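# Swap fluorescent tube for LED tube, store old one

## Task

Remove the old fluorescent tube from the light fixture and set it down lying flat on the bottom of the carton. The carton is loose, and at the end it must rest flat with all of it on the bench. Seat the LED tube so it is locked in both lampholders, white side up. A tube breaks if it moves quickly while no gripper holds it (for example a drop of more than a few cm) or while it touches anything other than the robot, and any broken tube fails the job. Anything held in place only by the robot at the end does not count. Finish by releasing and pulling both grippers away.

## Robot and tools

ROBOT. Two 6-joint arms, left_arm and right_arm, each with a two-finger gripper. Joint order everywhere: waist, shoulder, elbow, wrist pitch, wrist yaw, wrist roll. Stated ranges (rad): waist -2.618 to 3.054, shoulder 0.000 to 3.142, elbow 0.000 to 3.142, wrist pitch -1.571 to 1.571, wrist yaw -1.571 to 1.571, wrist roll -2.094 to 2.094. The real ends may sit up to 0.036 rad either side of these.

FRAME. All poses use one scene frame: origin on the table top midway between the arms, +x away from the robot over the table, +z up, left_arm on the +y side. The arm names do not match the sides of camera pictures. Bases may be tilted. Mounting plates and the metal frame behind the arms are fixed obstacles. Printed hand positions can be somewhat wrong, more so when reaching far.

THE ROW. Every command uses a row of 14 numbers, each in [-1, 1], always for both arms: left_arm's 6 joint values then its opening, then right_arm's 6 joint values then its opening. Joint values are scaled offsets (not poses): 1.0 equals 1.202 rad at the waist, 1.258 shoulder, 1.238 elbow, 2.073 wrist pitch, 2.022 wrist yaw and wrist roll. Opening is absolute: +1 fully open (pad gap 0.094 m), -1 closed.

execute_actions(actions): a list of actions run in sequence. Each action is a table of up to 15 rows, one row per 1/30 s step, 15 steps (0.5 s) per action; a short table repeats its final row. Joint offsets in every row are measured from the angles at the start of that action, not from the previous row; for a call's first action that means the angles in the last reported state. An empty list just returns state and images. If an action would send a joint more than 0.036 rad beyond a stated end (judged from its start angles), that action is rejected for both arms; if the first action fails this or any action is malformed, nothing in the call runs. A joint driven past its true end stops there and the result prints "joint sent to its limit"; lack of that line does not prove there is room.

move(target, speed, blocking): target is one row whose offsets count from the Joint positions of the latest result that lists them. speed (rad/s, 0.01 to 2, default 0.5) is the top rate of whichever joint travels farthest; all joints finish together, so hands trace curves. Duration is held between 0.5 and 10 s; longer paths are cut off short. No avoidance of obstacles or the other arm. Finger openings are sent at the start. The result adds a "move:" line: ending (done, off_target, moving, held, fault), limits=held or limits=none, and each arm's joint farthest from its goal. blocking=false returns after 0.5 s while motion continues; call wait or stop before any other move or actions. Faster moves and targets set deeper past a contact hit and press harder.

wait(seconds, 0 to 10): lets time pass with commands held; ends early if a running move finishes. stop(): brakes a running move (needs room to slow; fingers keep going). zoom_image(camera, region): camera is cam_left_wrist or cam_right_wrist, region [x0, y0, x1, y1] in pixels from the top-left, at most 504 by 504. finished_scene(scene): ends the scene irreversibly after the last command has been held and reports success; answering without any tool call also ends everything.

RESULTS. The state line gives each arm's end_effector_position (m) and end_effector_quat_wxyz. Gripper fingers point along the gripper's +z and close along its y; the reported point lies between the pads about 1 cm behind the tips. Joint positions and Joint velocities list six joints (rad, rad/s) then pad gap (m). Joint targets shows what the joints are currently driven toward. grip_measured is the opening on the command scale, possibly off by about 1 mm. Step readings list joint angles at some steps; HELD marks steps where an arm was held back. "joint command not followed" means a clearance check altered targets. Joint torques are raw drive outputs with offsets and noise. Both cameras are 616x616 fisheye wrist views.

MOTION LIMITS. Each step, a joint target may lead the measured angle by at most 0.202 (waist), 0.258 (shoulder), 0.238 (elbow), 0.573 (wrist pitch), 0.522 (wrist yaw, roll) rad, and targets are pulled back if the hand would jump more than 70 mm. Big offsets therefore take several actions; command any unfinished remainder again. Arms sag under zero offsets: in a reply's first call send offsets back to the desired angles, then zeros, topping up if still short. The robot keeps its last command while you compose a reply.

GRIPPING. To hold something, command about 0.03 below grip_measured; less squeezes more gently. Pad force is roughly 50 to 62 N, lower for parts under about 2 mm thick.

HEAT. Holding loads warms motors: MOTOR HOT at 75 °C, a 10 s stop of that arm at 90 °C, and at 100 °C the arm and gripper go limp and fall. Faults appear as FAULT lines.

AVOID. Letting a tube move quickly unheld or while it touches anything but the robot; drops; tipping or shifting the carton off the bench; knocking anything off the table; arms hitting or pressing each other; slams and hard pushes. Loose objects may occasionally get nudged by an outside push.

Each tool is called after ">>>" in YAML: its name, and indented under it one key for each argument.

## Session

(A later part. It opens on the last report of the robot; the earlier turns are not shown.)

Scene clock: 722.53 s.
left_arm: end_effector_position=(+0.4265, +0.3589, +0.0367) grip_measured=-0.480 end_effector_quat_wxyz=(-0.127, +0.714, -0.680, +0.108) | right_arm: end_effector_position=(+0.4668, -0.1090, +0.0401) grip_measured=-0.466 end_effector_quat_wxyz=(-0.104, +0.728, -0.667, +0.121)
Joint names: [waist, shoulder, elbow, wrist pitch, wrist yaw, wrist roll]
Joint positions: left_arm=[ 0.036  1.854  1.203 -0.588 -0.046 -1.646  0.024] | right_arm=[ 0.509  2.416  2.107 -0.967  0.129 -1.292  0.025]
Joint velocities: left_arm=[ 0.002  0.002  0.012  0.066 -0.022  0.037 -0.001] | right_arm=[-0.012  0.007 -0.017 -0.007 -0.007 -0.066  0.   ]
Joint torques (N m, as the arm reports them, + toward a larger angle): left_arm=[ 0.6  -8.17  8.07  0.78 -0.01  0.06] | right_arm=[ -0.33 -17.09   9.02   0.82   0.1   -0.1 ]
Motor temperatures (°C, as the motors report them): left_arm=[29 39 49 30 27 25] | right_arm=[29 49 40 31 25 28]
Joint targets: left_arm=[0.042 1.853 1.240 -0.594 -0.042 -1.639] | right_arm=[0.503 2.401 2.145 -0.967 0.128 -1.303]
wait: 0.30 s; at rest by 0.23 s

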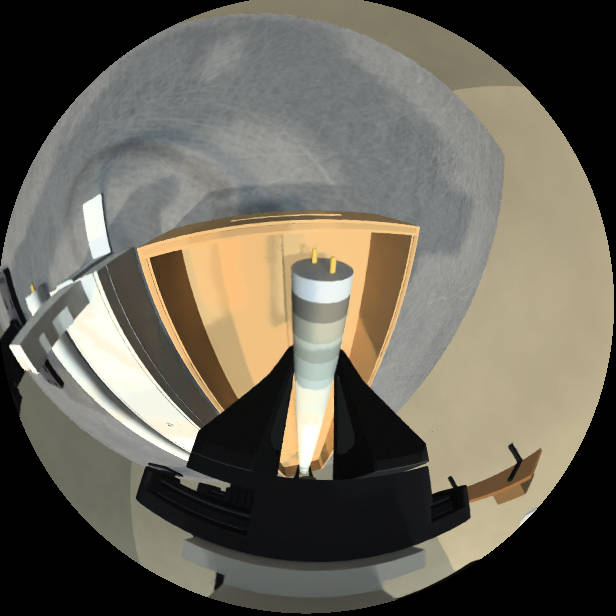

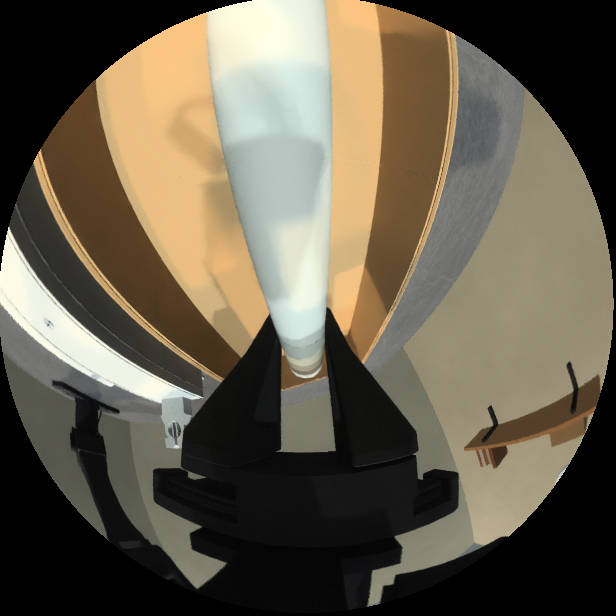

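>>> execute_actions:
  actions:
    - [[0.005,0.0,0.0299,-0.0029,0.002,0.0035,-0.512,-0.005,-0.0110,0.0307,0,-0.0005,-0.0054,-0.50],[0.005,0.002,0.0299,-0.0029,0.002,0.0035,-0.512,-0.005,-0.0095,0.0307,0,-0.0005,-0.0054,-0.50],[0.005,0.0045,0.0299,-0.0029,0.002,0.0035,-0.512,-0.005,-0.0078,0.0307,0,-0.0005,-0.0054,-0.50],[0.005,0.0072,0.0299,-0.0029,0.002,0.0035,-0.512,-0.005,-0.0058,0.0307,0,-0.0005,-0.0054,-0.50],[0.005,0.0100,0.0299,-0.0029,0.002,0.0035,-0.512,-0.005,-0.0038,0.0307,0,-0.0005,-0.0054,-0.50],[0.005,0.0128,0.0299,-0.0029,0.002,0.0035,-0.512,-0.005,-0.0018,0.0307,0,-0.0005,-0.0054,-0.50],[0.005,0.0156,0.0299,-0.0029,0.002,0.0035,-0.512,-0.005,0.0002,0.0307,0,-0.0005,-0.0054,-0.50],[0.005,0.0184,0.0299,-0.0029,0.002,0.0035,-0.512,-0.005,0.0022,0.0307,0,-0.0005,-0.0054,-0.50],[0.005,0.0212,0.0299,-0.0029,0.002,0.0035,-0.512,-0.005,0.0042,0.0307,0,-0.0005,-0.0054,-0.50],[0.005,0.0240,0.0299,-0.0029,0.002,0.0035,-0.512,-0.005,0.0062,0.0307,0,-0.0005,-0.0054,-0.50],[0.005,0.0266,0.0299,-0.0029,0.002,0.0035,-0.512,-0.005,0.0082,0.0307,0,-0.0005,-0.0054,-0.50],[0.005,0.0290,0.0299,-0.0029,0.002,0.0035,-0.512,-0.005,0.0100,0.0307,0,-0.0005,-0.0054,-0.50],[0.005,0.0312,0.0299,-0.0029,0.002,0.0035,-0.512,-0.005,0.0116,0.0307,0,-0.0005,-0.0054,-0.50],[0.005,0.0330,0.0299,-0.0029,0.002,0.0035,-0.512,-0.005,0.0130,0.0307,0,-0.0005,-0.0054,-0.50],[0.005,0.0342,0.0299,-0.0029,0.002,0.0035,-0.512,-0.005,0.0140,0.0307,0,-0.0005,-0.0054,-0.50]]

>>> wait:
  seconds: 0.25

Scene clock: 739.17 s.
left_arm: end_effector_position=(+0.4251, +0.3587, +0.0250) grip_measured=-0.480 end_effector_quat_wxyz=(-0.118, +0.715, -0.682, +0.099) | right_arm: end_effector_position=(+0.4644, -0.1097, +0.0331) grip_measured=-0.466 end_effector_quat_wxyz=(-0.096, +0.729, -0.667, +0.117)
Joint names: [waist, shoulder, elbow, wrist pitch, wrist yaw, wrist roll]
Joint positions: left_arm=[ 0.036  1.885  1.203 -0.582 -0.044 -1.646  0.024] | right_arm=[ 0.509  2.428  2.107 -0.973  0.127 -1.291  0.025]
Joint velocities: left_arm=[-0.007  0.066 -0.007 -0.037 -0.007 -0.007 -0.   ] | right_arm=[ 0.002  0.1    0.002 -0.037 -0.022  0.007 -0.   ]
Joint torques (N m, as the arm reports them, + toward a larger angle): left_arm=[ 0.65 -7.67  7.93  0.67 -0.05  0.07] | right_arm=[ -0.5  -15.98   8.8    0.81   0.12  -0.17]
Motor temperatures (°C, as the motors report them): left_arm=[29 40 49 30 27 25] | right_arm=[29 51 40 31 25 28]
Joint targets: left_arm=[0.042 1.897 1.240 -0.594 -0.042 -1.639] | right_arm=[0.503 2.433 2.145 -0.968 0.128 -1.303]
Step readings (joint positions):
0: left_arm=[0.036 1.854 1.203 -0.588 -0.046 -1.646] | right_arm=[0.509 2.416 2.107 -0.967 0.129 -1.292]
1: left_arm=[0.036 1.854 1.203 -0.588 -0.046 -1.646] | right_arm=[0.509 2.416 2.107 -0.967 0.129 -1.292]
2: left_arm=[0.036 1.854 1.203 -0.588 -0.046 -1.646] | right_arm=[0.509 2.416 2.107 -0.967 0.129 -1.292]
4: left_arm=[0.036 1.854 1.203 -0.588 -0.046 -1.646] | right_arm=[0.509 2.416 2.107 -0.967 0.129 -1.292]
8: left_arm=[0.036 1.858 1.203 -0.587 -0.046 -1.646] | right_arm=[0.509 2.416 2.107 -0.967 0.129 -1.292]
15: Joint positions above

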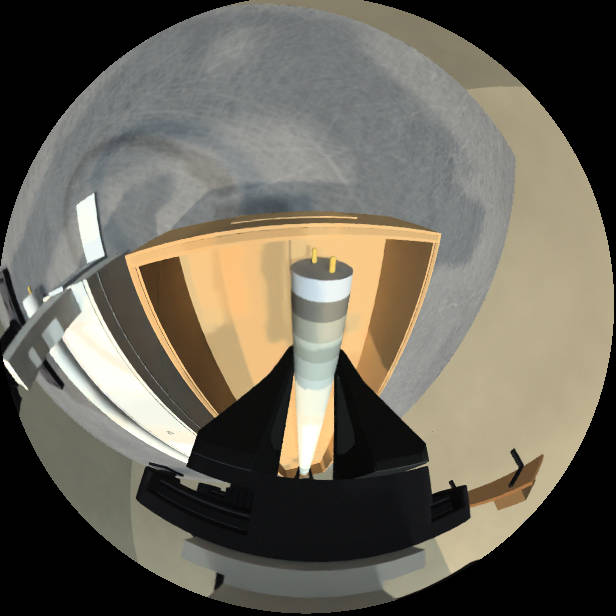

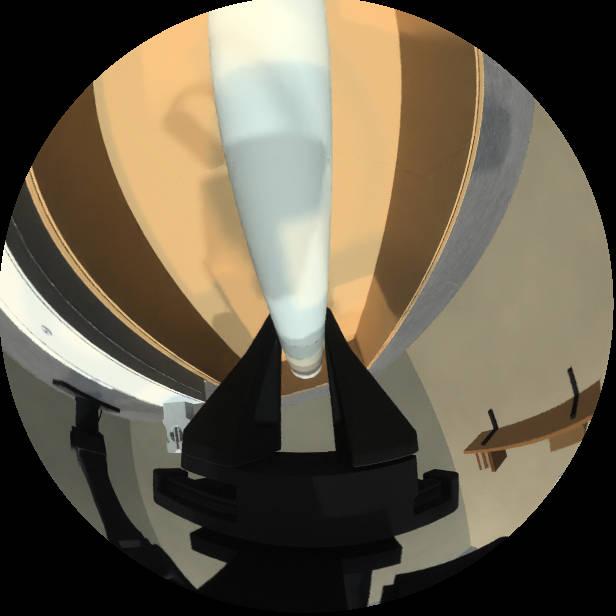

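Scene clock: 739.43 s.
left_arm: end_effector_position=(+0.4245, +0.3586, +0.0227) grip_measured=-0.480 end_effector_quat_wxyz=(-0.116, +0.716, -0.682, +0.097) | right_arm: end_effector_position=(+0.4633, -0.1096, +0.0271) grip_measured=-0.466 end_effector_quat_wxyz=(-0.091, +0.730, -0.668, +0.113)
Joint names: [waist, shoulder, elbow, wrist pitch, wrist yaw, wrist roll]
Joint positions: left_arm=[ 0.036  1.891  1.203 -0.582 -0.044 -1.646  0.024] | right_arm=[ 0.509  2.44   2.107 -0.973  0.125 -1.289  0.025]
Joint velocities: left_arm=[ 0.002 -0.017 -0.012 -0.066  0.037  0.007 -0.   ] | right_arm=[-0.007 -0.012 -0.002 -0.066  0.037 -0.022  0.001]
Joint torques (N m, as the arm reports them, + toward a larger angle): left_arm=[ 0.71 -7.86  7.89  0.67 -0.03  0.07] | right_arm=[ -0.8  -16.38   8.78   0.77   0.13  -0.17]
Motor temperatures (°C, as the motors report them): left_arm=[29 40 49 30 27 25] | right_arm=[29 51 40 31 25 28]
Joint targets: left_arm=[0.042 1.897 1.240 -0.594 -0.042 -1.639] | right_arm=[0.503 2.434 2.145 -0.968 0.128 -1.303]
wait: 0.27 s; no rest

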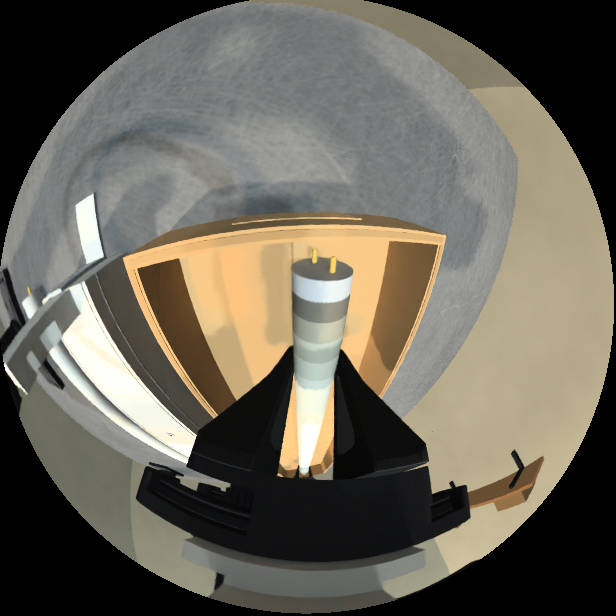

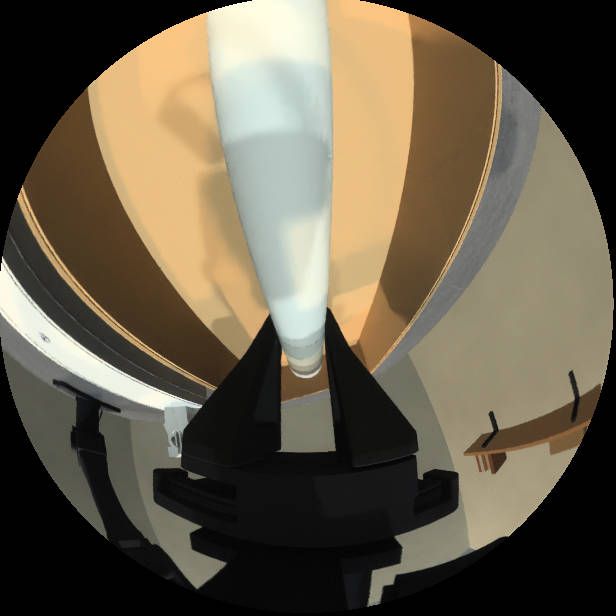

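>>> execute_actions:
  actions:
    - [[0.005,0.0060,0.0299,-0.0058,0.001,0.0035,-0.512,-0.005,-0.0036,0.0307,0.0024,0.0015,-0.0069,-0.50],[0.005,0.0075,0.0299,-0.0058,0.001,0.0035,-0.512,-0.005,-0.0022,0.0307,0.0024,0.0015,-0.0069,-0.50],[0.005,0.0090,0.0299,-0.0058,0.001,0.0035,-0.512,-0.005,-0.0008,0.0307,0.0024,0.0015,-0.0069,-0.50],[0.005,0.0105,0.0299,-0.0058,0.001,0.0035,-0.512,-0.005,0.0006,0.0307,0.0024,0.0015,-0.0069,-0.50],[0.005,0.0120,0.0299,-0.0058,0.001,0.0035,-0.512,-0.005,0.0020,0.0307,0.0024,0.0015,-0.0069,-0.50],[0.005,0.0135,0.0299,-0.0058,0.001,0.0035,-0.512,-0.005,0.0034,0.0307,0.0024,0.0015,-0.0069,-0.50],[0.005,0.0145,0.0299,-0.0058,0.001,0.0035,-0.512,-0.005,0.0044,0.0307,0.0024,0.0015,-0.0069,-0.50],[0.005,0.0145,0.0299,-0.0058,0.001,0.0035,-0.512,-0.005,0.0044,0.0307,0.0024,0.0015,-0.0069,-0.50],[0.005,0.0145,0.0299,-0.0058,0.001,0.0035,-0.512,-0.005,0.0044,0.0307,0.0024,0.0015,-0.0069,-0.50],[0.005,0.0145,0.0299,-0.0058,0.001,0.0035,-0.512,-0.005,0.0044,0.0307,0.0024,0.0015,-0.0069,-0.50],[0.005,0.0145,0.0299,-0.0058,0.001,0.0035,-0.512,-0.005,0.0044,0.0307,0.0024,0.0015,-0.0069,-0.50],[0.005,0.0145,0.0299,-0.0058,0.001,0.0035,-0.512,-0.005,0.0044,0.0307,0.0024,0.0015,-0.0069,-0.50]]

Scene clock: 753.40 s.
left_arm: end_effector_position=(+0.4239, +0.3586, +0.0194) grip_measured=-0.480 end_effector_quat_wxyz=(-0.113, +0.716, -0.682, +0.094) | right_arm: end_effector_position=(+0.4630, -0.1096, +0.0270) grip_measured=-0.466 end_effector_quat_wxyz=(-0.091, +0.730, -0.668, +0.112)
Joint names: [waist, shoulder, elbow, wrist pitch, wrist yaw, wrist roll]
Joint positions: left_arm=[ 0.036  1.9    1.203 -0.581 -0.044 -1.646  0.024] | right_arm=[ 0.509  2.44   2.107 -0.974  0.124 -1.289  0.025]
Joint velocities: left_arm=[-0.007  0.007  0.002  0.007 -0.081 -0.051 -0.   ] | right_arm=[-0.012 -0.012 -0.012 -0.037 -0.007 -0.081  0.001]
Joint torques (N m, as the arm reports them, + toward a larger angle): left_arm=[ 0.67 -7.55  7.89  0.63 -0.01  0.07] | right_arm=[ -0.45 -15.3    8.76   0.77   0.14  -0.16]
Motor temperatures (°C, as the motors report them): left_arm=[29 40 49 30 27 25] | right_arm=[29 51 40 31 25 28]
Joint targets: left_arm=[0.042 1.910 1.240 -0.594 -0.042 -1.639] | right_arm=[0.503 2.445 2.145 -0.968 0.128 -1.303]
Step readings (joint positions):
0: left_arm=[0.036 1.891 1.203 -0.582 -0.044 -1.646] | right_arm=[0.509 2.440 2.107 -0.973 0.125 -1.289]
1: left_arm=[0.036 1.891 1.203 -0.582 -0.044 -1.646] | right_arm=[0.509 2.440 2.107 -0.973 0.125 -1.289]
2: left_arm=[0.036 1.891 1.203 -0.582 -0.044 -1.646] | right_arm=[0.509 2.440 2.107 -0.973 0.125 -1.289]
4: left_arm=[0.036 1.891 1.203 -0.582 -0.044 -1.646] | right_arm=[0.509 2.440 2.107 -0.973 0.125 -1.289]
8: left_arm=[0.036 1.894 1.203 -0.582 -0.044 -1.646] | right_arm=[0.509 2.440 2.107 -0.973 0.125 -1.289]
15: Joint positions above

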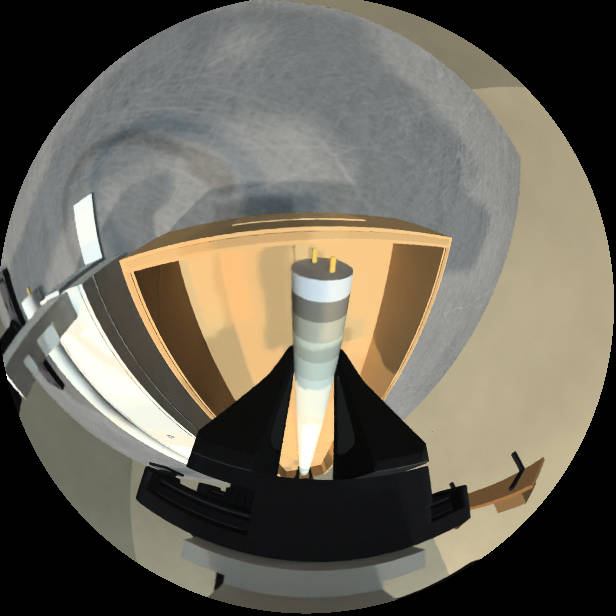

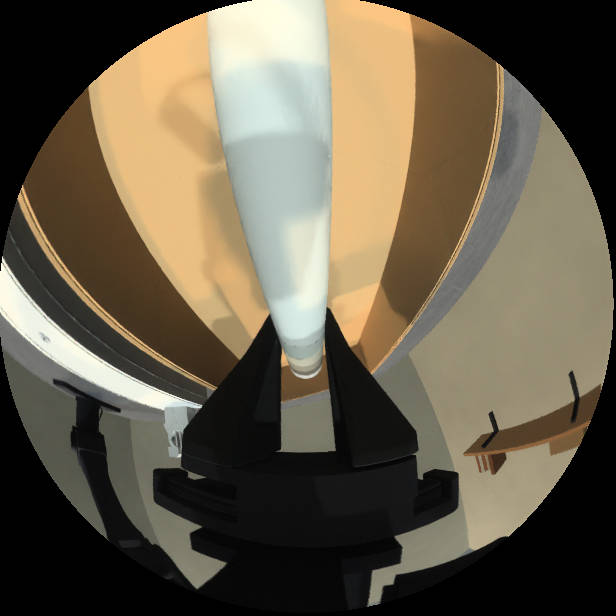

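>>> execute_actions:
  actions:
    - [[0.005,0.0085,0.0299,-0.0063,0.001,0.0035,-0.512,-0.005,0.0060,0.0307,0.0029,0.002,-0.0069,-0.50],[0.005,0.0092,0.0299,-0.0063,0.001,0.0035,-0.512,-0.005,0.0075,0.0307,0.0029,0.002,-0.0069,-0.50],[0.005,0.0100,0.0299,-0.0063,0.001,0.0035,-0.512,-0.005,0.0090,0.0307,0.0029,0.002,-0.0069,-0.50],[0.005,0.0108,0.0299,-0.0063,0.001,0.0035,-0.512,-0.005,0.0100,0.0307,0.0029,0.002,-0.0069,-0.50],[0.005,0.0108,0.0299,-0.0063,0.001,0.0035,-0.512,-0.005,0.0100,0.0307,0.0029,0.002,-0.0069,-0.50],[0.005,0.0108,0.0299,-0.0063,0.001,0.0035,-0.512,-0.005,0.0080,0.0307,0.0029,0.002,-0.0069,-0.50],[0.005,0.0108,0.0299,-0.0063,0.001,0.0035,-0.512,-0.005,0.0060,0.0307,0.0029,0.002,-0.0069,-0.50],[0.005,0.0108,0.0299,-0.0063,0.001,0.0035,-0.512,-0.005,0.0050,0.0307,0.0029,0.002,-0.0069,-0.50],[0.005,0.0090,0.0299,-0.003,0.001,0.002,-0.495,-0.005,0.0040,0.0307,0.002,0.001,-0.003,-0.482],[0.005,0.0070,0.0299,-0.002,0.001,0.001,-0.475,-0.005,0.0020,0.0307,0.001,0.001,-0.002,-0.462],[0.005,0.0050,0.0299,-0.002,0.001,0.001,-0.44,-0.005,0.0000,0.0307,0.001,0.001,-0.002,-0.43],[0.005,0.0050,0.0299,-0.002,0.001,0.001,-0.38,-0.005,0.0000,0.0307,0.001,0.001,-0.002,-0.37],[0.005,0.0050,0.0299,-0.002,0.001,0.001,-0.28,-0.005,0.0000,0.0307,0.001,0.001,-0.002,-0.27],[0.005,0.0050,0.0299,-0.002,0.001,0.001,-0.17,-0.005,0.0000,0.0307,0.001,0.001,-0.002,-0.17],[0.005,0.0050,0.0299,-0.002,0.001,0.001,-0.08,-0.005,0.0000,0.0307,0.001,0.001,-0.002,-0.08]]

Scene clock: 764.17 s.
left_arm: end_effector_position=(+0.4239, +0.3586, +0.0194) grip_measured=-0.125 end_effector_quat_wxyz=(-0.113, +0.716, -0.682, +0.094) | right_arm: end_effector_position=(+0.4635, -0.1096, +0.0254) grip_measured=-0.125 end_effector_quat_wxyz=(-0.090, +0.729, -0.669, +0.112)
Joint names: [waist, shoulder, elbow, wrist pitch, wrist yaw, wrist roll]
Joint positions: left_arm=[ 0.036  1.9    1.203 -0.581 -0.044 -1.646  0.041] | right_arm=[ 0.509  2.445  2.11  -0.974  0.125 -1.288  0.041]
Joint velocities: left_arm=[ 0.017  0.002 -0.002 -0.022  0.022 -0.037  0.085] | right_arm=[ 0.002 -0.022  0.002  0.066 -0.022 -0.095  0.084]
Joint torques (N m, as the arm reports them, + toward a larger angle): left_arm=[ 0.59 -7.81  7.88  0.74 -0.03  0.02] | right_arm=[ -0.41 -16.24   8.42   0.61   0.04  -0.09]
Motor temperatures (°C, as the motors report them): left_arm=[29 40 49 30 27 25] | right_arm=[29 51 40 31 25 28]
Joint targets: left_arm=[0.042 1.906 1.240 -0.585 -0.042 -1.644] | right_arm=[0.503 2.440 2.145 -0.972 0.126 -1.293]
Step readings (joint positions):
0: left_arm=[0.036 1.900 1.203 -0.581 -0.044 -1.646] | right_arm=[0.509 2.440 2.107 -0.974 0.124 -1.289]
1: left_arm=[0.036 1.900 1.203 -0.581 -0.044 -1.646] | right_arm=[0.509 2.440 2.107 -0.974 0.124 -1.289]
2: left_arm=[0.036 1.900 1.203 -0.581 -0.044 -1.646] | right_arm=[0.509 2.440 2.107 -0.974 0.124 -1.289]
4: left_arm=[0.036 1.900 1.203 -0.581 -0.044 -1.646] | right_arm=[0.509 2.442 2.107 -0.974 0.124 -1.289]
8: left_arm=[0.036 1.900 1.203 -0.581 -0.044 -1.646] | right_arm=[0.509 2.445 2.110 -0.975 0.124 -1.289]
15: Joint positions above

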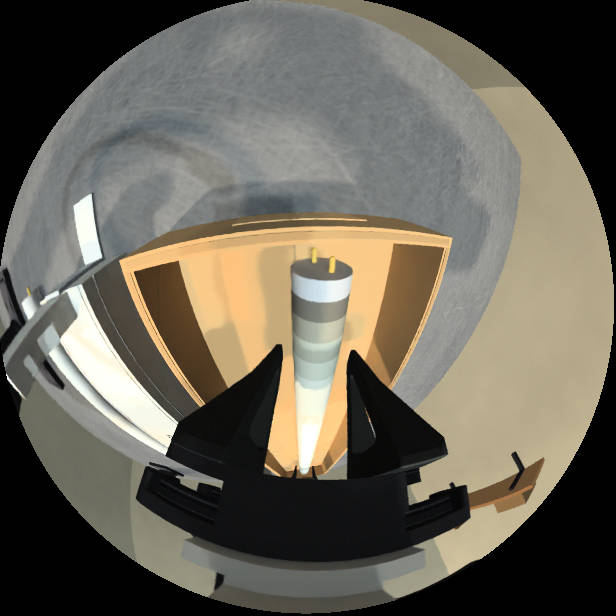

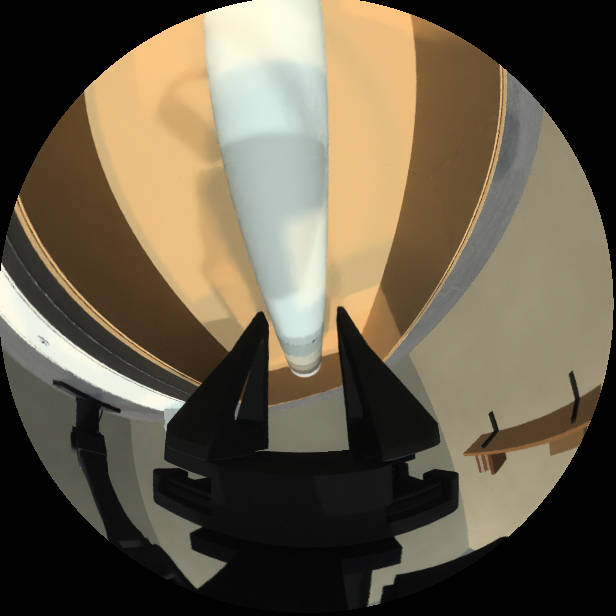

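>>> execute_actions:
  actions:
    - [[0.003,-0.0179,0.0299,-0.0046,0,0,-0.08,-0.003,-0.027,0.028,-0.003,0,0,-0.08],[0.003,-0.0262,0.0299,-0.0061,0,0,-0.08,-0.003,-0.0325,0.028,-0.004,0,0,-0.08],[0.003,-0.0389,0.0299,-0.0086,0,0,-0.08,-0.003,-0.041,0.028,-0.005,0,0,-0.08],[0.003,-0.0553,0.0299,-0.0117,0,0,-0.08,-0.003,-0.052,0.028,-0.006,0,0,-0.08],[0.003,-0.0746,0.0299,-0.0154,0,0,-0.08,-0.003,-0.0649,0.028,-0.0074,0,0,-0.08],[0.003,-0.096,0.0299,-0.0195,0,0,-0.08,-0.003,-0.0792,0.028,-0.009,0,0,-0.08],[0.003,-0.1185,0.0299,-0.0238,0,0,-0.08,-0.003,-0.0943,0.028,-0.0107,0,0,-0.08],[0.003,-0.1415,0.0299,-0.0282,0,0,-0.08,-0.003,-0.1097,0.028,-0.0123,0,0,-0.08],[0.003,-0.164,0.0299,-0.0325,0,0,-0.08,-0.003,-0.1248,0.028,-0.014,0,0,-0.08],[0.003,-0.1854,0.0299,-0.0366,0,0,-0.08,-0.003,-0.1391,0.028,-0.0156,0,0,-0.08],[0.003,-0.2047,0.0299,-0.0403,0,0,-0.08,-0.003,-0.152,0.028,-0.017,0,0,-0.08],[0.003,-0.2211,0.0299,-0.0434,0,0,-0.08,-0.003,-0.163,0.028,-0.0182,0,0,-0.08],[0.003,-0.2338,0.0299,-0.0459,0,0,-0.08,-0.003,-0.1715,0.028,-0.0192,0,0,-0.08],[0.003,-0.2421,0.0299,-0.0474,0,0,-0.08,-0.003,-0.177,0.028,-0.0198,0,0,-0.08],[0.003,-0.245,0.0299,-0.048,0,0,-0.08,-0.003,-0.179,0.028,-0.02,0,0,-0.08]]

>>> execute_actions:
  actions: []

Scene clock: 813.43 s.
left_arm: end_effector_position=(+0.4248, +0.3586, +0.1238) grip_measured=-0.083 end_effector_quat_wxyz=(-0.186, +0.701, -0.665, +0.176) | right_arm: end_effector_position=(+0.4674, -0.1083, +0.1193) grip_measured=-0.083 end_effector_quat_wxyz=(-0.162, +0.716, -0.663, +0.147)
Joint names: [waist, shoulder, elbow, wrist pitch, wrist yaw, wrist roll]
Joint positions: left_arm=[ 0.036  1.621  1.212 -0.646 -0.044 -1.646  0.043] | right_arm=[ 0.509  2.263  2.113 -0.996  0.126 -1.288  0.043]
Joint velocities: left_arm=[ 0.007 -0.418  0.105 -0.051  0.066  0.125  0.001] | right_arm=[-0.002 -0.491  0.129 -0.022 -0.081 -0.125  0.   ]
Joint torques (N m, as the arm reports them, + toward a larger angle): left_arm=[ 0.42 -6.76  7.41  0.92 -0.05 -0.01] | right_arm=[ -0.25 -15.73   8.27   0.83   0.07   0.  ]
Motor temperatures (°C, as the motors report them): left_arm=[29 41 50 29 27 25] | right_arm=[29 53 40 31 25 28]
Joint targets: left_arm=[0.039 1.592 1.240 -0.681 -0.044 -1.646] | right_arm=[0.506 2.220 2.145 -1.016 0.125 -1.288]
Step readings (joint positions):
0: left_arm=[0.036 1.900 1.203 -0.581 -0.044 -1.646] | right_arm=[0.509 2.445 2.110 -0.972 0.126 -1.288]
1: left_arm=[0.036 1.900 1.203 -0.581 -0.044 -1.646] | right_arm=[0.509 2.445 2.110 -0.972 0.126 -1.288]
2: left_arm=[0.036 1.900 1.203 -0.581 -0.044 -1.646] | right_arm=[0.509 2.445 2.110 -0.972 0.126 -1.288]
4: left_arm=[0.036 1.893 1.203 -0.586 -0.044 -1.646] | right_arm=[0.509 2.442 2.110 -0.973 0.126 -1.288]
8: left_arm=[0.036 1.818 1.203 -0.610 -0.044 -1.646] | right_arm=[0.509 2.409 2.110 -0.984 0.126 -1.288]
15: Joint positions above

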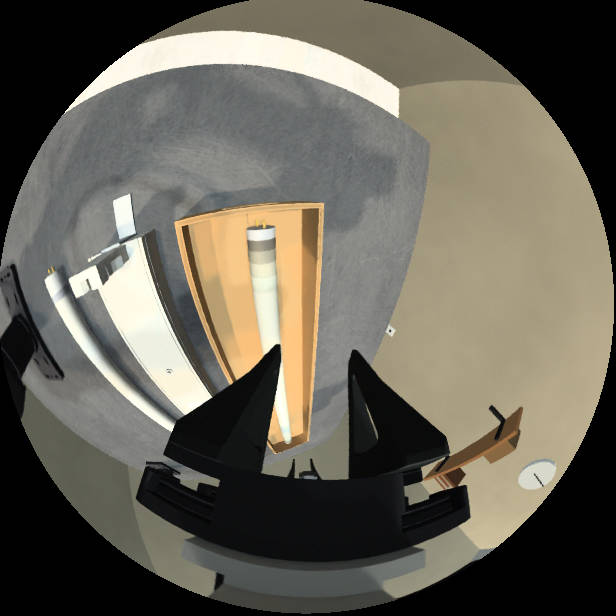

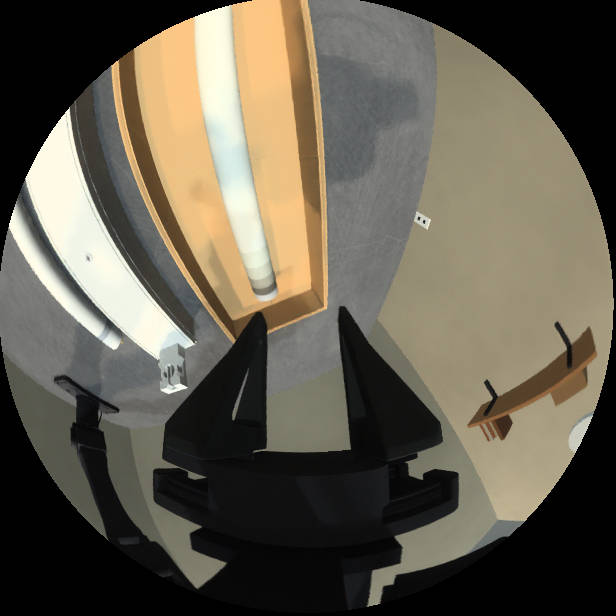

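Scene clock: 813.43 s.
left_arm: end_effector_position=(+0.4248, +0.3586, +0.1238) grip_measured=-0.083 end_effector_quat_wxyz=(-0.186, +0.701, -0.665, +0.176) | right_arm: end_effector_position=(+0.4674, -0.1083, +0.1193) grip_measured=-0.083 end_effector_quat_wxyz=(-0.162, +0.716, -0.663, +0.147)
Joint names: [waist, shoulder, elbow, wrist pitch, wrist yaw, wrist roll]
Joint positions: left_arm=[ 0.036  1.621  1.212 -0.646 -0.044 -1.646  0.043] | right_arm=[ 0.509  2.263  2.113 -0.996  0.126 -1.288  0.043]
Joint velocities: left_arm=[ 0.007 -0.418  0.105 -0.051  0.066  0.125  0.001] | right_arm=[-0.002 -0.491  0.129 -0.022 -0.081 -0.125  0.   ]
Joint torques (N m, as the arm reports them, + toward a larger angle): left_arm=[ 0.42 -6.76  7.41  0.92 -0.05 -0.01] | right_arm=[ -0.25 -15.73   8.27   0.83   0.07   0.  ]
Motor temperatures (°C, as the motors report them): left_arm=[29 41 50 29 27 25] | right_arm=[29 53 40 31 25 28]
Joint targets: left_arm=[0.039 1.592 1.240 -0.681 -0.044 -1.646] | right_arm=[0.506 2.220 2.145 -1.016 0.125 -1.288]

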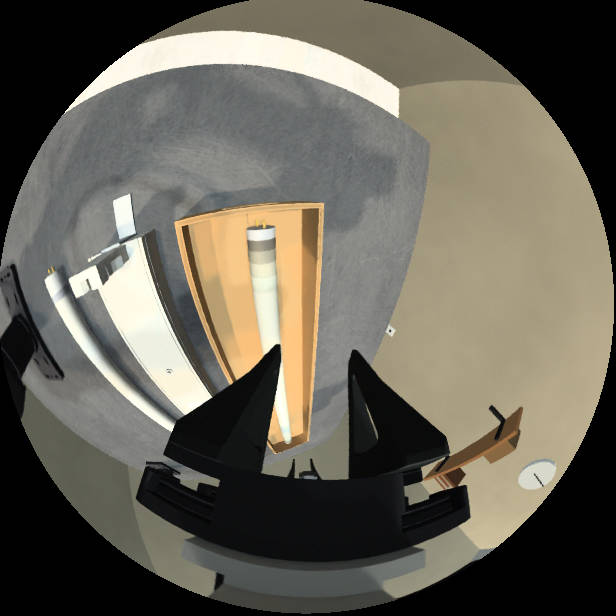

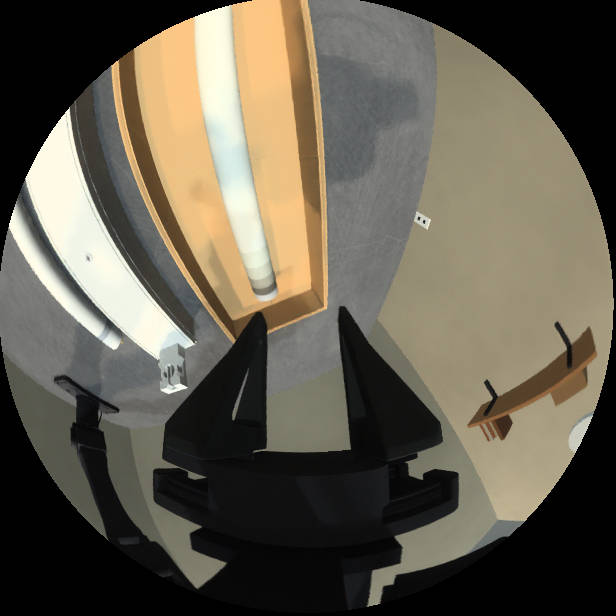

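>>> move:
  target: [0.0682,0.027,-0.0493,-0.409,0.0435,0.0114,-0.08,0.1672,-0.3442,-0.5517,-0.0762,-0.0682,0.0712,-0.08]
  speed: 1.3

Scene clock: 820.97 s.
left_arm: end_effector_position=(+0.2109, +0.3652, +0.0927) grip_measured=-0.083 end_effector_quat_wxyz=(+0.148, +0.730, -0.656, -0.125) | right_arm: end_effector_position=(+0.2445, -0.1033, +0.0741) grip_measured=-0.083 end_effector_quat_wxyz=(+0.003, +0.762, -0.648, -0.001)
Joint names: [waist, shoulder, elbow, wrist pitch, wrist yaw, wrist roll]
Joint positions: left_arm=[ 0.109  1.644  1.165 -1.481  0.038 -1.63   0.043] | right_arm=[ 0.703  1.87   1.437 -1.145  0.    -1.153  0.043]
Joint velocities: left_arm=[ 0.002  0.002 -0.002  0.007  0.022 -0.022 -0.001] | right_arm=[-0.017  0.002 -0.012 -0.037 -0.007 -0.022  0.001]
Joint torques (N m, as the arm reports them, + toward a larger angle): left_arm=[ 0.85 -4.47  3.29 -0.77  0.06  0.08] | right_arm=[  0.54 -13.52   5.53   0.11  -0.12   0.1 ]
Motor temperatures (°C, as the motors report them): left_arm=[29 41 49 30 27 25] | right_arm=[29 52 39 31 25 28]
Joint targets: left_arm=[0.117 1.655 1.151 -1.494 0.044 -1.623] | right_arm=[0.710 1.830 1.430 -1.154 -0.012 -1.144]
move: off_target (right_arm); limits=none; left_arm: farthest joint: the elbow, 0.015 radians from its target (0.066 radians at the start); right_arm: farthest joint: the shoulder, 0.040 radians from its target (0.401 radians at the start)

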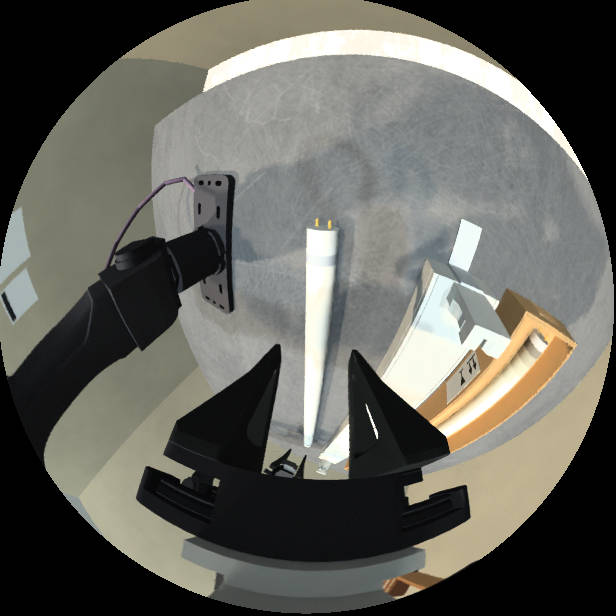

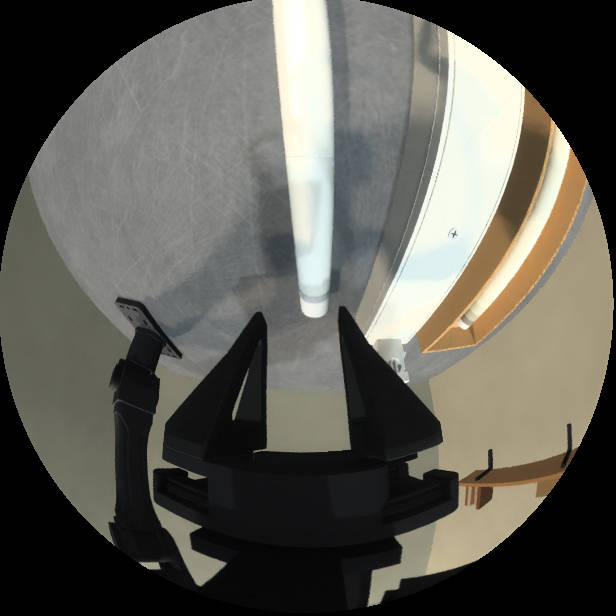

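>>> zoom_image:
  camera: "cam_left_wrist"
  region: [260, 200, 380, 360]

>>> zoom_image:
  camera: "cam_right_wrist"
  region: [240, 160, 400, 340]

Region (260, 200, 380, 360) of cam_left_wrist's 616x616 image, scaled by 3.150, with more detail than that image has; it fills the left 378 columns of this view, and the rest is white.

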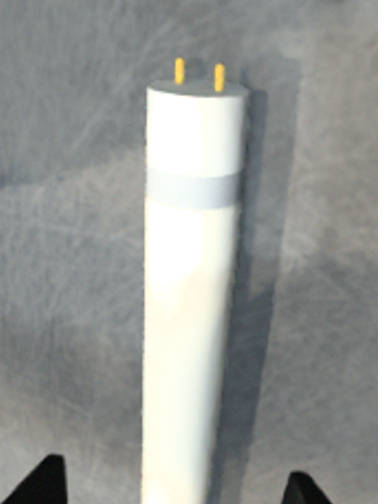

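Region (240, 160, 400, 340) of cam_right_wrist's 616x616 image, scaled by 2.800, with more detail than that image has.

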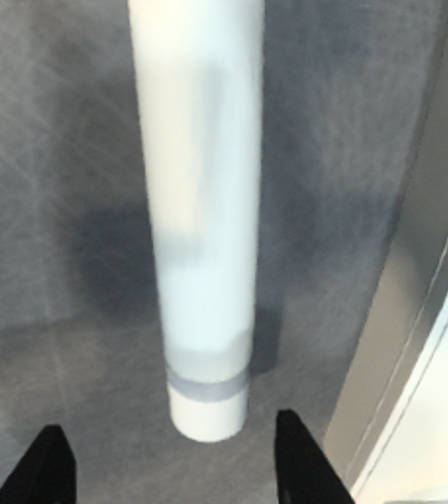

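>>> execute_actions:
  actions:
    - [[-0.001,0.009,-0.0144,0.0071,0,-0.001,-0.12,0.0062,-0.0321,-0.0081,0.0076,0.003,0.0045,-0.08],[-0.0025,0.009,-0.0231,0.0149,0,-0.002,-0.16,0.0074,-0.0331,-0.0148,0.016,0.006,0.0045,-0.08],[-0.004,0.009,-0.0361,0.0247,0,-0.003,-0.20,0.0092,-0.0345,-0.0249,0.0265,0.010,0.0045,-0.08],[-0.006,0.0092,-0.0525,0.0359,0,-0.004,-0.24,0.0114,-0.0363,-0.0376,0.0385,0.014,0.0045,-0.08],[-0.008,0.0094,-0.0711,0.0478,0,-0.005,-0.28,0.014,-0.0384,-0.052,0.0513,0.019,0.0045,-0.08],[-0.010,0.0096,-0.0909,0.0596,0,-0.006,-0.32,0.0167,-0.0406,-0.0673,0.064,0.024,0.0045,-0.08],[-0.0117,0.0098,-0.1106,0.0708,0,-0.007,-0.36,0.0193,-0.0427,-0.0825,0.076,0.028,0.0045,-0.08],[-0.0133,0.01,-0.1292,0.0806,0,-0.008,-0.36,0.0219,-0.0448,-0.0969,0.0865,0.032,0.0045,-0.08],[-0.0146,0.0101,-0.1456,0.0884,0,-0.009,-0.36,0.0241,-0.0466,-0.1096,0.0949,0.035,0.0045,-0.08],[-0.0155,0.0102,-0.1586,0.0936,0,-0.0094,-0.36,0.0259,-0.048,-0.1197,0.1005,0.037,0.0045,-0.08],[-0.0158,0.0103,-0.1672,0.0955,0,-0.0094,-0.36,0.0271,-0.049,-0.1263,0.1025,0.038,0.0045,-0.08],[-0.0158,0.0103,-0.1704,0.0955,0,-0.0094,-0.36,0.0275,-0.0493,-0.1288,0.1025,0.038,0.0045,-0.08]]

>>> wait:
  seconds: 0.15

Scene clock: 887.67 s.
left_arm: end_effector_position=(+0.1872, +0.3624, +0.0486) grip_measured=-0.357 end_effector_quat_wxyz=(+0.158, +0.726, -0.655, -0.137) | right_arm: end_effector_position=(+0.2420, -0.1093, +0.0435) grip_measured=-0.083 end_effector_quat_wxyz=(-0.004, +0.769, -0.639, +0.036)
Joint names: [waist, shoulder, elbow, wrist pitch, wrist yaw, wrist roll]
Joint positions: left_arm=[ 0.099  1.644  0.967 -1.314  0.038 -1.636  0.03 ] | right_arm=[ 0.727  1.85   1.283 -0.977  0.066 -1.152  0.043]
Joint velocities: left_arm=[-0.012 -0.017 -0.007  0.11   0.007 -0.007  0.   ] | right_arm=[ 0.007  0.002 -0.012  0.095  0.022  0.051 -0.002]
Joint torques (N m, as the arm reports them, + toward a larger angle): left_arm=[-0.75 -3.95  3.15 -0.57  0.   -0.12] | right_arm=[  0.68 -13.69   5.49   0.53   0.11   0.09]
Motor temperatures (°C, as the motors report them): left_arm=[29 38 43 29 27 25] | right_arm=[29 50 36 30 25 28]
Joint targets: left_arm=[0.090 1.657 0.954 -1.283 0.038 -1.649] | right_arm=[0.736 1.809 1.278 -0.933 0.077 -1.144]
Step readings (joint positions):
0: left_arm=[0.109 1.644 1.165 -1.481 0.038 -1.630] | right_arm=[0.703 1.870 1.437 -1.145 0.000 -1.152]
1: left_arm=[0.109 1.644 1.165 -1.480 0.038 -1.630] | right_arm=[0.703 1.870 1.437 -1.145 0.001 -1.152]
2: left_arm=[0.109 1.644 1.164 -1.476 0.038 -1.630] | right_arm=[0.703 1.870 1.437 -1.143 0.003 -1.152]
4: left_arm=[0.109 1.644 1.148 -1.455 0.038 -1.630] | right_arm=[0.703 1.867 1.425 -1.122 0.010 -1.152]
8: left_arm=[0.106 1.644 1.063 -1.388 0.038 -1.631] | right_arm=[0.711 1.852 1.361 -1.054 0.036 -1.152]
15: Joint positions above

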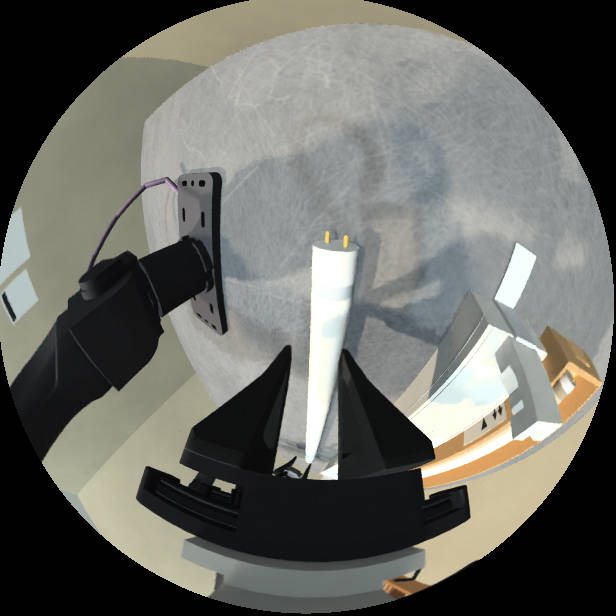

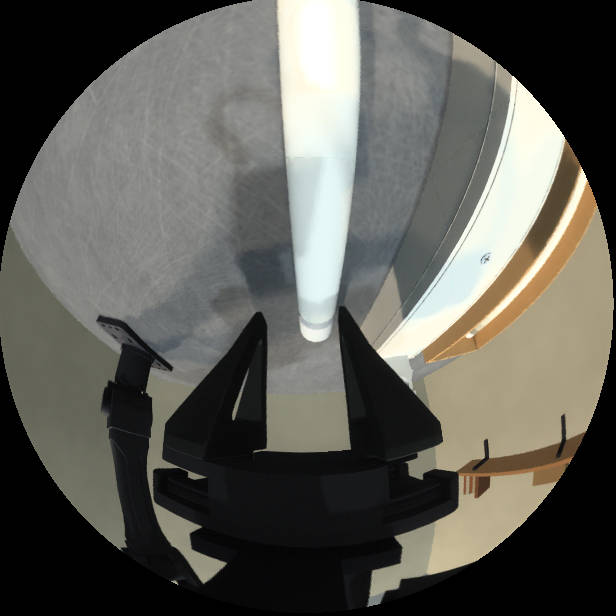

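Scene clock: 887.83 s.
left_arm: end_effector_position=(+0.1917, +0.3626, +0.0466) grip_measured=-0.357 end_effector_quat_wxyz=(+0.151, +0.728, -0.656, -0.130) | right_arm: end_effector_position=(+0.2471, -0.1072, +0.0438) grip_measured=-0.083 end_effector_quat_wxyz=(-0.013, +0.768, -0.639, +0.042)
Joint names: [waist, shoulder, elbow, wrist pitch, wrist yaw, wrist roll]
Joint positions: left_arm=[ 0.099  1.644  0.967 -1.294  0.038 -1.637  0.03 ] | right_arm=[ 0.727  1.85   1.283 -0.956  0.073 -1.152  0.043]
Joint velocities: left_arm=[ 0.002  0.007  0.022  0.066 -0.007  0.007  0.001] | right_arm=[-0.012  0.002  0.002  0.11   0.022 -0.037 -0.002]
Joint torques (N m, as the arm reports them, + toward a larger angle): left_arm=[-0.73 -3.99  3.21 -0.6  -0.01 -0.12] | right_arm=[  0.97 -13.36   5.5    0.44   0.07   0.12]
Motor temperatures (°C, as the motors report them): left_arm=[29 38 43 29 27 25] | right_arm=[29 50 36 30 25 28]
Joint targets: left_arm=[0.090 1.657 0.954 -1.283 0.038 -1.649] | right_arm=[0.736 1.809 1.278 -0.932 0.077 -1.144]
wait: 0.17 s; no rest

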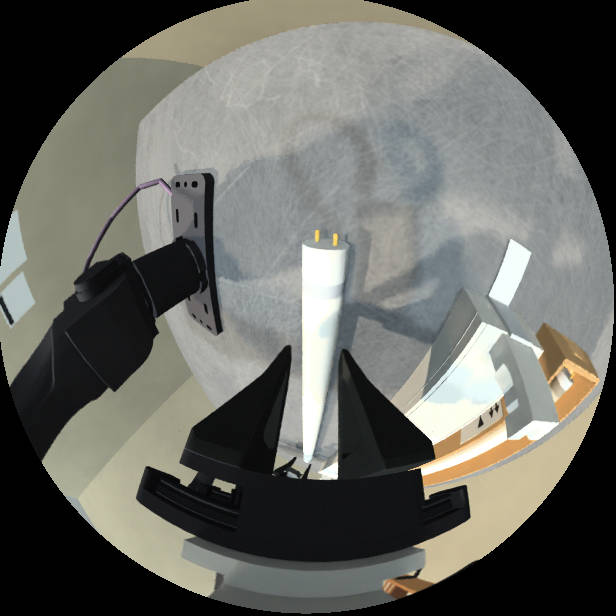

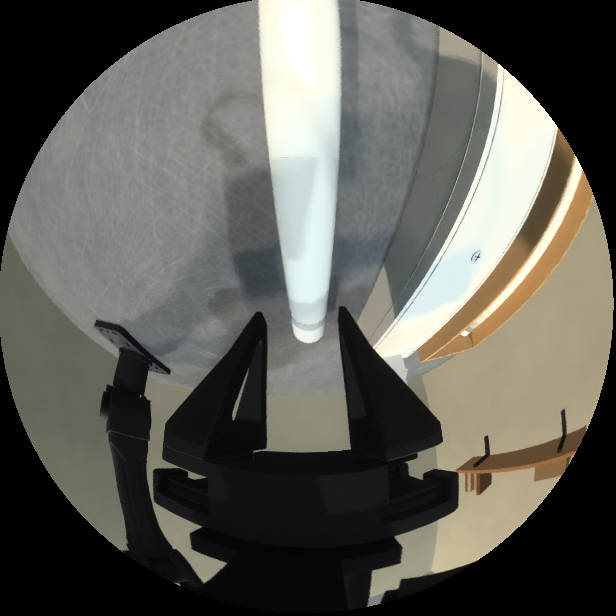

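>>> execute_actions:
  actions: []

>>> zoom_image:
  camera: "cam_left_wrist"
  region: [260, 210, 390, 370]

>>> zoom_image:
  camera: "cam_right_wrist"
  region: [230, 190, 390, 360]

Scene clock: 889.80 s.
left_arm: end_effector_position=(+0.1936, +0.3626, +0.0459) grip_measured=-0.357 end_effector_quat_wxyz=(+0.148, +0.729, -0.656, -0.127) | right_arm: end_effector_position=(+0.2492, -0.1063, +0.0439) grip_measured=-0.083 end_effector_quat_wxyz=(-0.017, +0.768, -0.639, +0.044)
Joint names: [waist, shoulder, elbow, wrist pitch, wrist yaw, wrist roll]
Joint positions: left_arm=[ 0.099  1.644  0.967 -1.286  0.038 -1.638  0.03 ] | right_arm=[ 0.727  1.85   1.283 -0.947  0.075 -1.152  0.043]
Joint velocities: left_arm=[-0.002 -0.012  0.012  0.066  0.022 -0.037  0.   ] | right_arm=[ 0.017  0.022  0.002  0.022  0.022 -0.051 -0.   ]
Joint torques (N m, as the arm reports them, + toward a larger angle): left_arm=[-0.75 -3.98  3.16 -0.57 -0.01 -0.13] | right_arm=[  0.82 -13.37   5.33   0.5    0.09   0.1 ]
Motor temperatures (°C, as the motors report them): left_arm=[29 38 43 29 27 25] | right_arm=[29 50 36 30 25 28]
Joint targets: left_arm=[0.090 1.657 0.954 -1.283 0.038 -1.649] | right_arm=[0.736 1.809 1.278 -0.932 0.077 -1.144]

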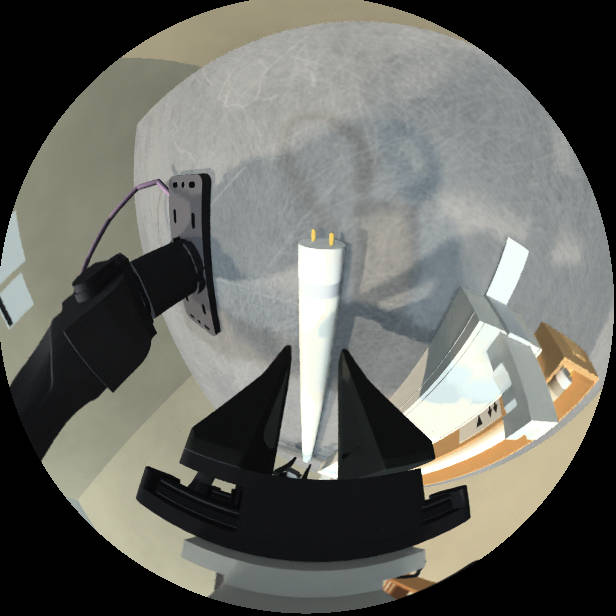

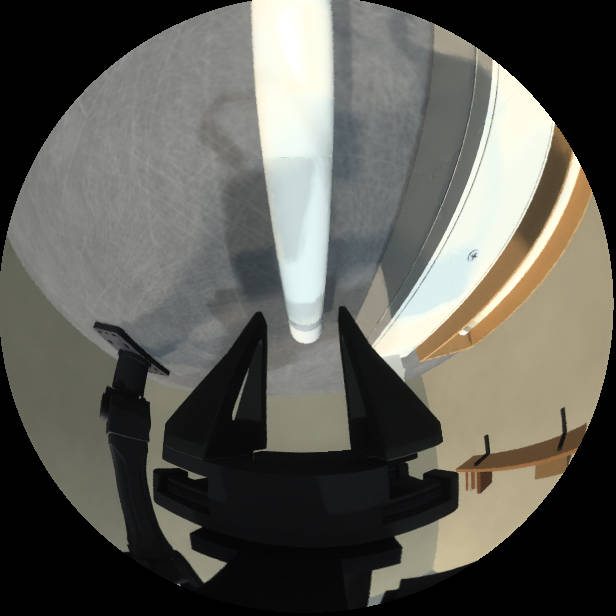

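Region (260, 210, 390, 370) of cam_left_wrist's 616x616 image, scaled by 3.150, with more detail than that image has; it fills the left 410 columns of this view, and the rest is white.

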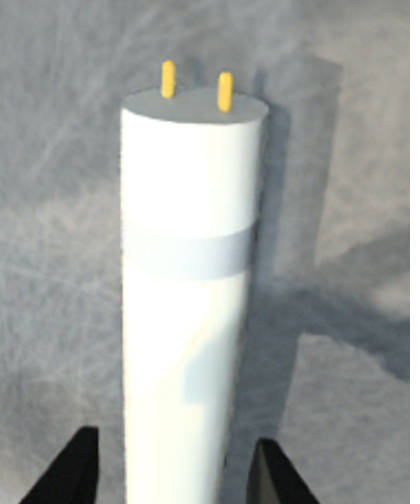

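Region (230, 190, 390, 360) of cam_right_wrist's 616x616 image, scaled by 2.965, with more detail than that image has; it fills the left 474 columns of this view, and the rest is white.

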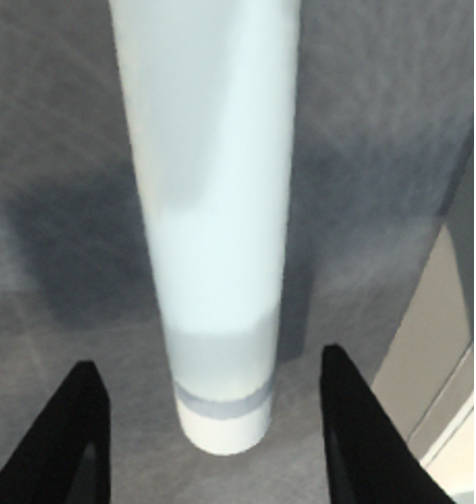

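>>> execute_actions:
  actions:
    - [[-0.003,-0.005,-0.0208,0.0059,0,-0.004,-0.36,0.003,-0.0175,-0.0132,0.0122,-0.008,0.003,-0.08],[-0.003,-0.005,-0.0282,0.0144,0,-0.004,-0.36,0.003,-0.0175,-0.0198,0.0224,-0.015,0.003,-0.08],[-0.003,-0.005,-0.0368,0.0233,0,-0.004,-0.36,0.003,-0.0175,-0.0276,0.033,-0.02,0.003,-0.08],[-0.003,-0.005,-0.0464,0.0322,0,-0.004,-0.36,0.003,-0.0175,-0.0362,0.0437,-0.02,0.003,-0.08],[-0.003,-0.005,-0.0565,0.0410,0,-0.004,-0.36,0.003,-0.0175,-0.0452,0.0542,-0.02,0.003,-0.08],[-0.003,-0.005,-0.0666,0.0494,0,-0.004,-0.36,0.003,-0.0175,-0.0542,0.0643,-0.018,0.003,-0.08],[-0.003,-0.005,-0.0764,0.0571,0,-0.004,-0.36,0.003,-0.0175,-0.063,0.0734,-0.0163,0.003,-0.08],[-0.003,-0.005,-0.0854,0.0637,0,-0.004,-0.36,0.003,-0.0175,-0.0711,0.0814,-0.0163,0.003,-0.08],[-0.003,-0.005,-0.0932,0.0692,0,-0.004,-0.36,0.003,-0.0175,-0.078,0.0879,-0.0163,0.003,-0.08],[-0.003,-0.005,-0.0994,0.0730,0,-0.004,-0.36,0.003,-0.0175,-0.0836,0.0925,-0.0163,0.003,-0.08],[-0.003,-0.005,-0.1036,0.0751,0,-0.004,-0.36,0.003,-0.0175,-0.0873,0.095,-0.0163,0.003,-0.08],[-0.003,-0.005,-0.1054,0.0751,0,-0.004,-0.36,0.003,-0.0175,-0.0889,0.095,-0.0163,0.003,-0.08],[-0.003,-0.005,-0.1056,0.0727,0,-0.004,-0.36,0.003,-0.0175,-0.0891,0.0921,-0.0163,0.003,-0.08],[-0.003,-0.005,-0.1056,0.0677,0,-0.004,-0.36,0.003,-0.0175,-0.0891,0.0861,-0.0163,0.003,-0.08],[-0.003,-0.005,-0.1056,0.0644,0,-0.004,-0.36,0.003,-0.0175,-0.0891,0.0822,-0.0163,0.003,-0.08]]

Scene clock: 928.33 s.
left_arm: end_effector_position=(+0.1829, +0.3623, +0.0194) grip_measured=-0.357 end_effector_quat_wxyz=(+0.144, +0.729, -0.657, -0.122) | right_arm: end_effector_position=(+0.2493, -0.1016, +0.0210) grip_measured=-0.083 end_effector_quat_wxyz=(-0.044, +0.767, -0.639, +0.040)
Joint names: [waist, shoulder, elbow, wrist pitch, wrist yaw, wrist roll]
Joint positions: left_arm=[ 0.099  1.644  0.853 -1.159  0.038 -1.638  0.03 ] | right_arm=[ 0.727  1.85   1.182 -0.797  0.054 -1.152  0.043]
Joint velocities: left_arm=[-0.002 -0.022  0.002  0.022  0.037 -0.037  0.   ] | right_arm=[-0.002 -0.007 -0.002  0.007  0.022 -0.066 -0.001]
Joint torques (N m, as the arm reports them, + toward a larger angle): left_arm=[-0.29 -5.36  2.67 -0.53  0.   -0.09] | right_arm=[  0.52 -11.51   4.93   0.58  -0.1    0.06]
Motor temperatures (°C, as the motors report them): left_arm=[29 37 42 28 27 25] | right_arm=[29 50 36 30 25 28]
Joint targets: left_arm=[0.095 1.637 0.837 -1.152 0.038 -1.646] | right_arm=[0.731 1.828 1.173 -0.776 0.042 -1.146]
Step readings (joint positions):
0: left_arm=[0.099 1.644 0.967 -1.286 0.038 -1.638] | right_arm=[0.727 1.850 1.283 -0.947 0.075 -1.152]
1: left_arm=[0.099 1.644 0.967 -1.285 0.038 -1.638] | right_arm=[0.727 1.850 1.283 -0.946 0.075 -1.152]
2: left_arm=[0.099 1.644 0.965 -1.280 0.038 -1.638] | right_arm=[0.727 1.850 1.281 -0.940 0.072 -1.152]
4: left_arm=[0.099 1.644 0.949 -1.261 0.038 -1.638] | right_arm=[0.727 1.850 1.268 -0.918 0.063 -1.152]
8: left_arm=[0.099 1.644 0.898 -1.211 0.038 -1.638] | right_arm=[0.727 1.850 1.224 -0.858 0.055 -1.152]
15: Joint positions above

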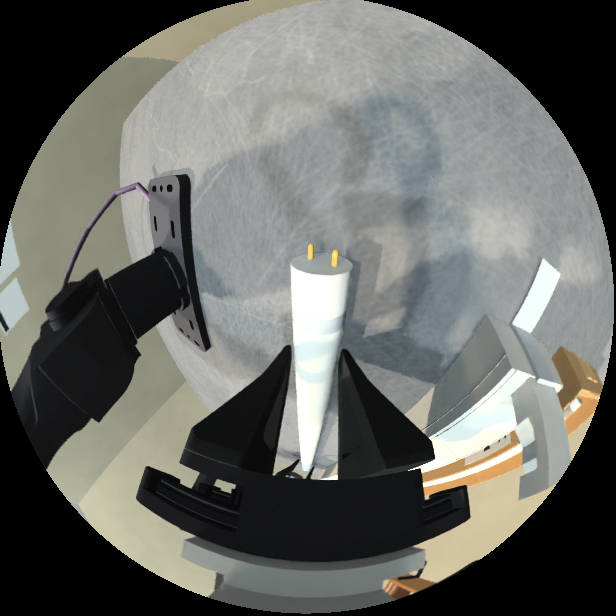

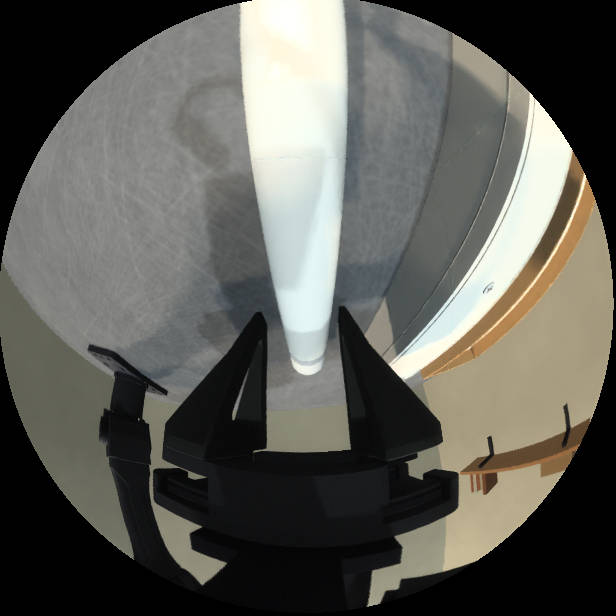

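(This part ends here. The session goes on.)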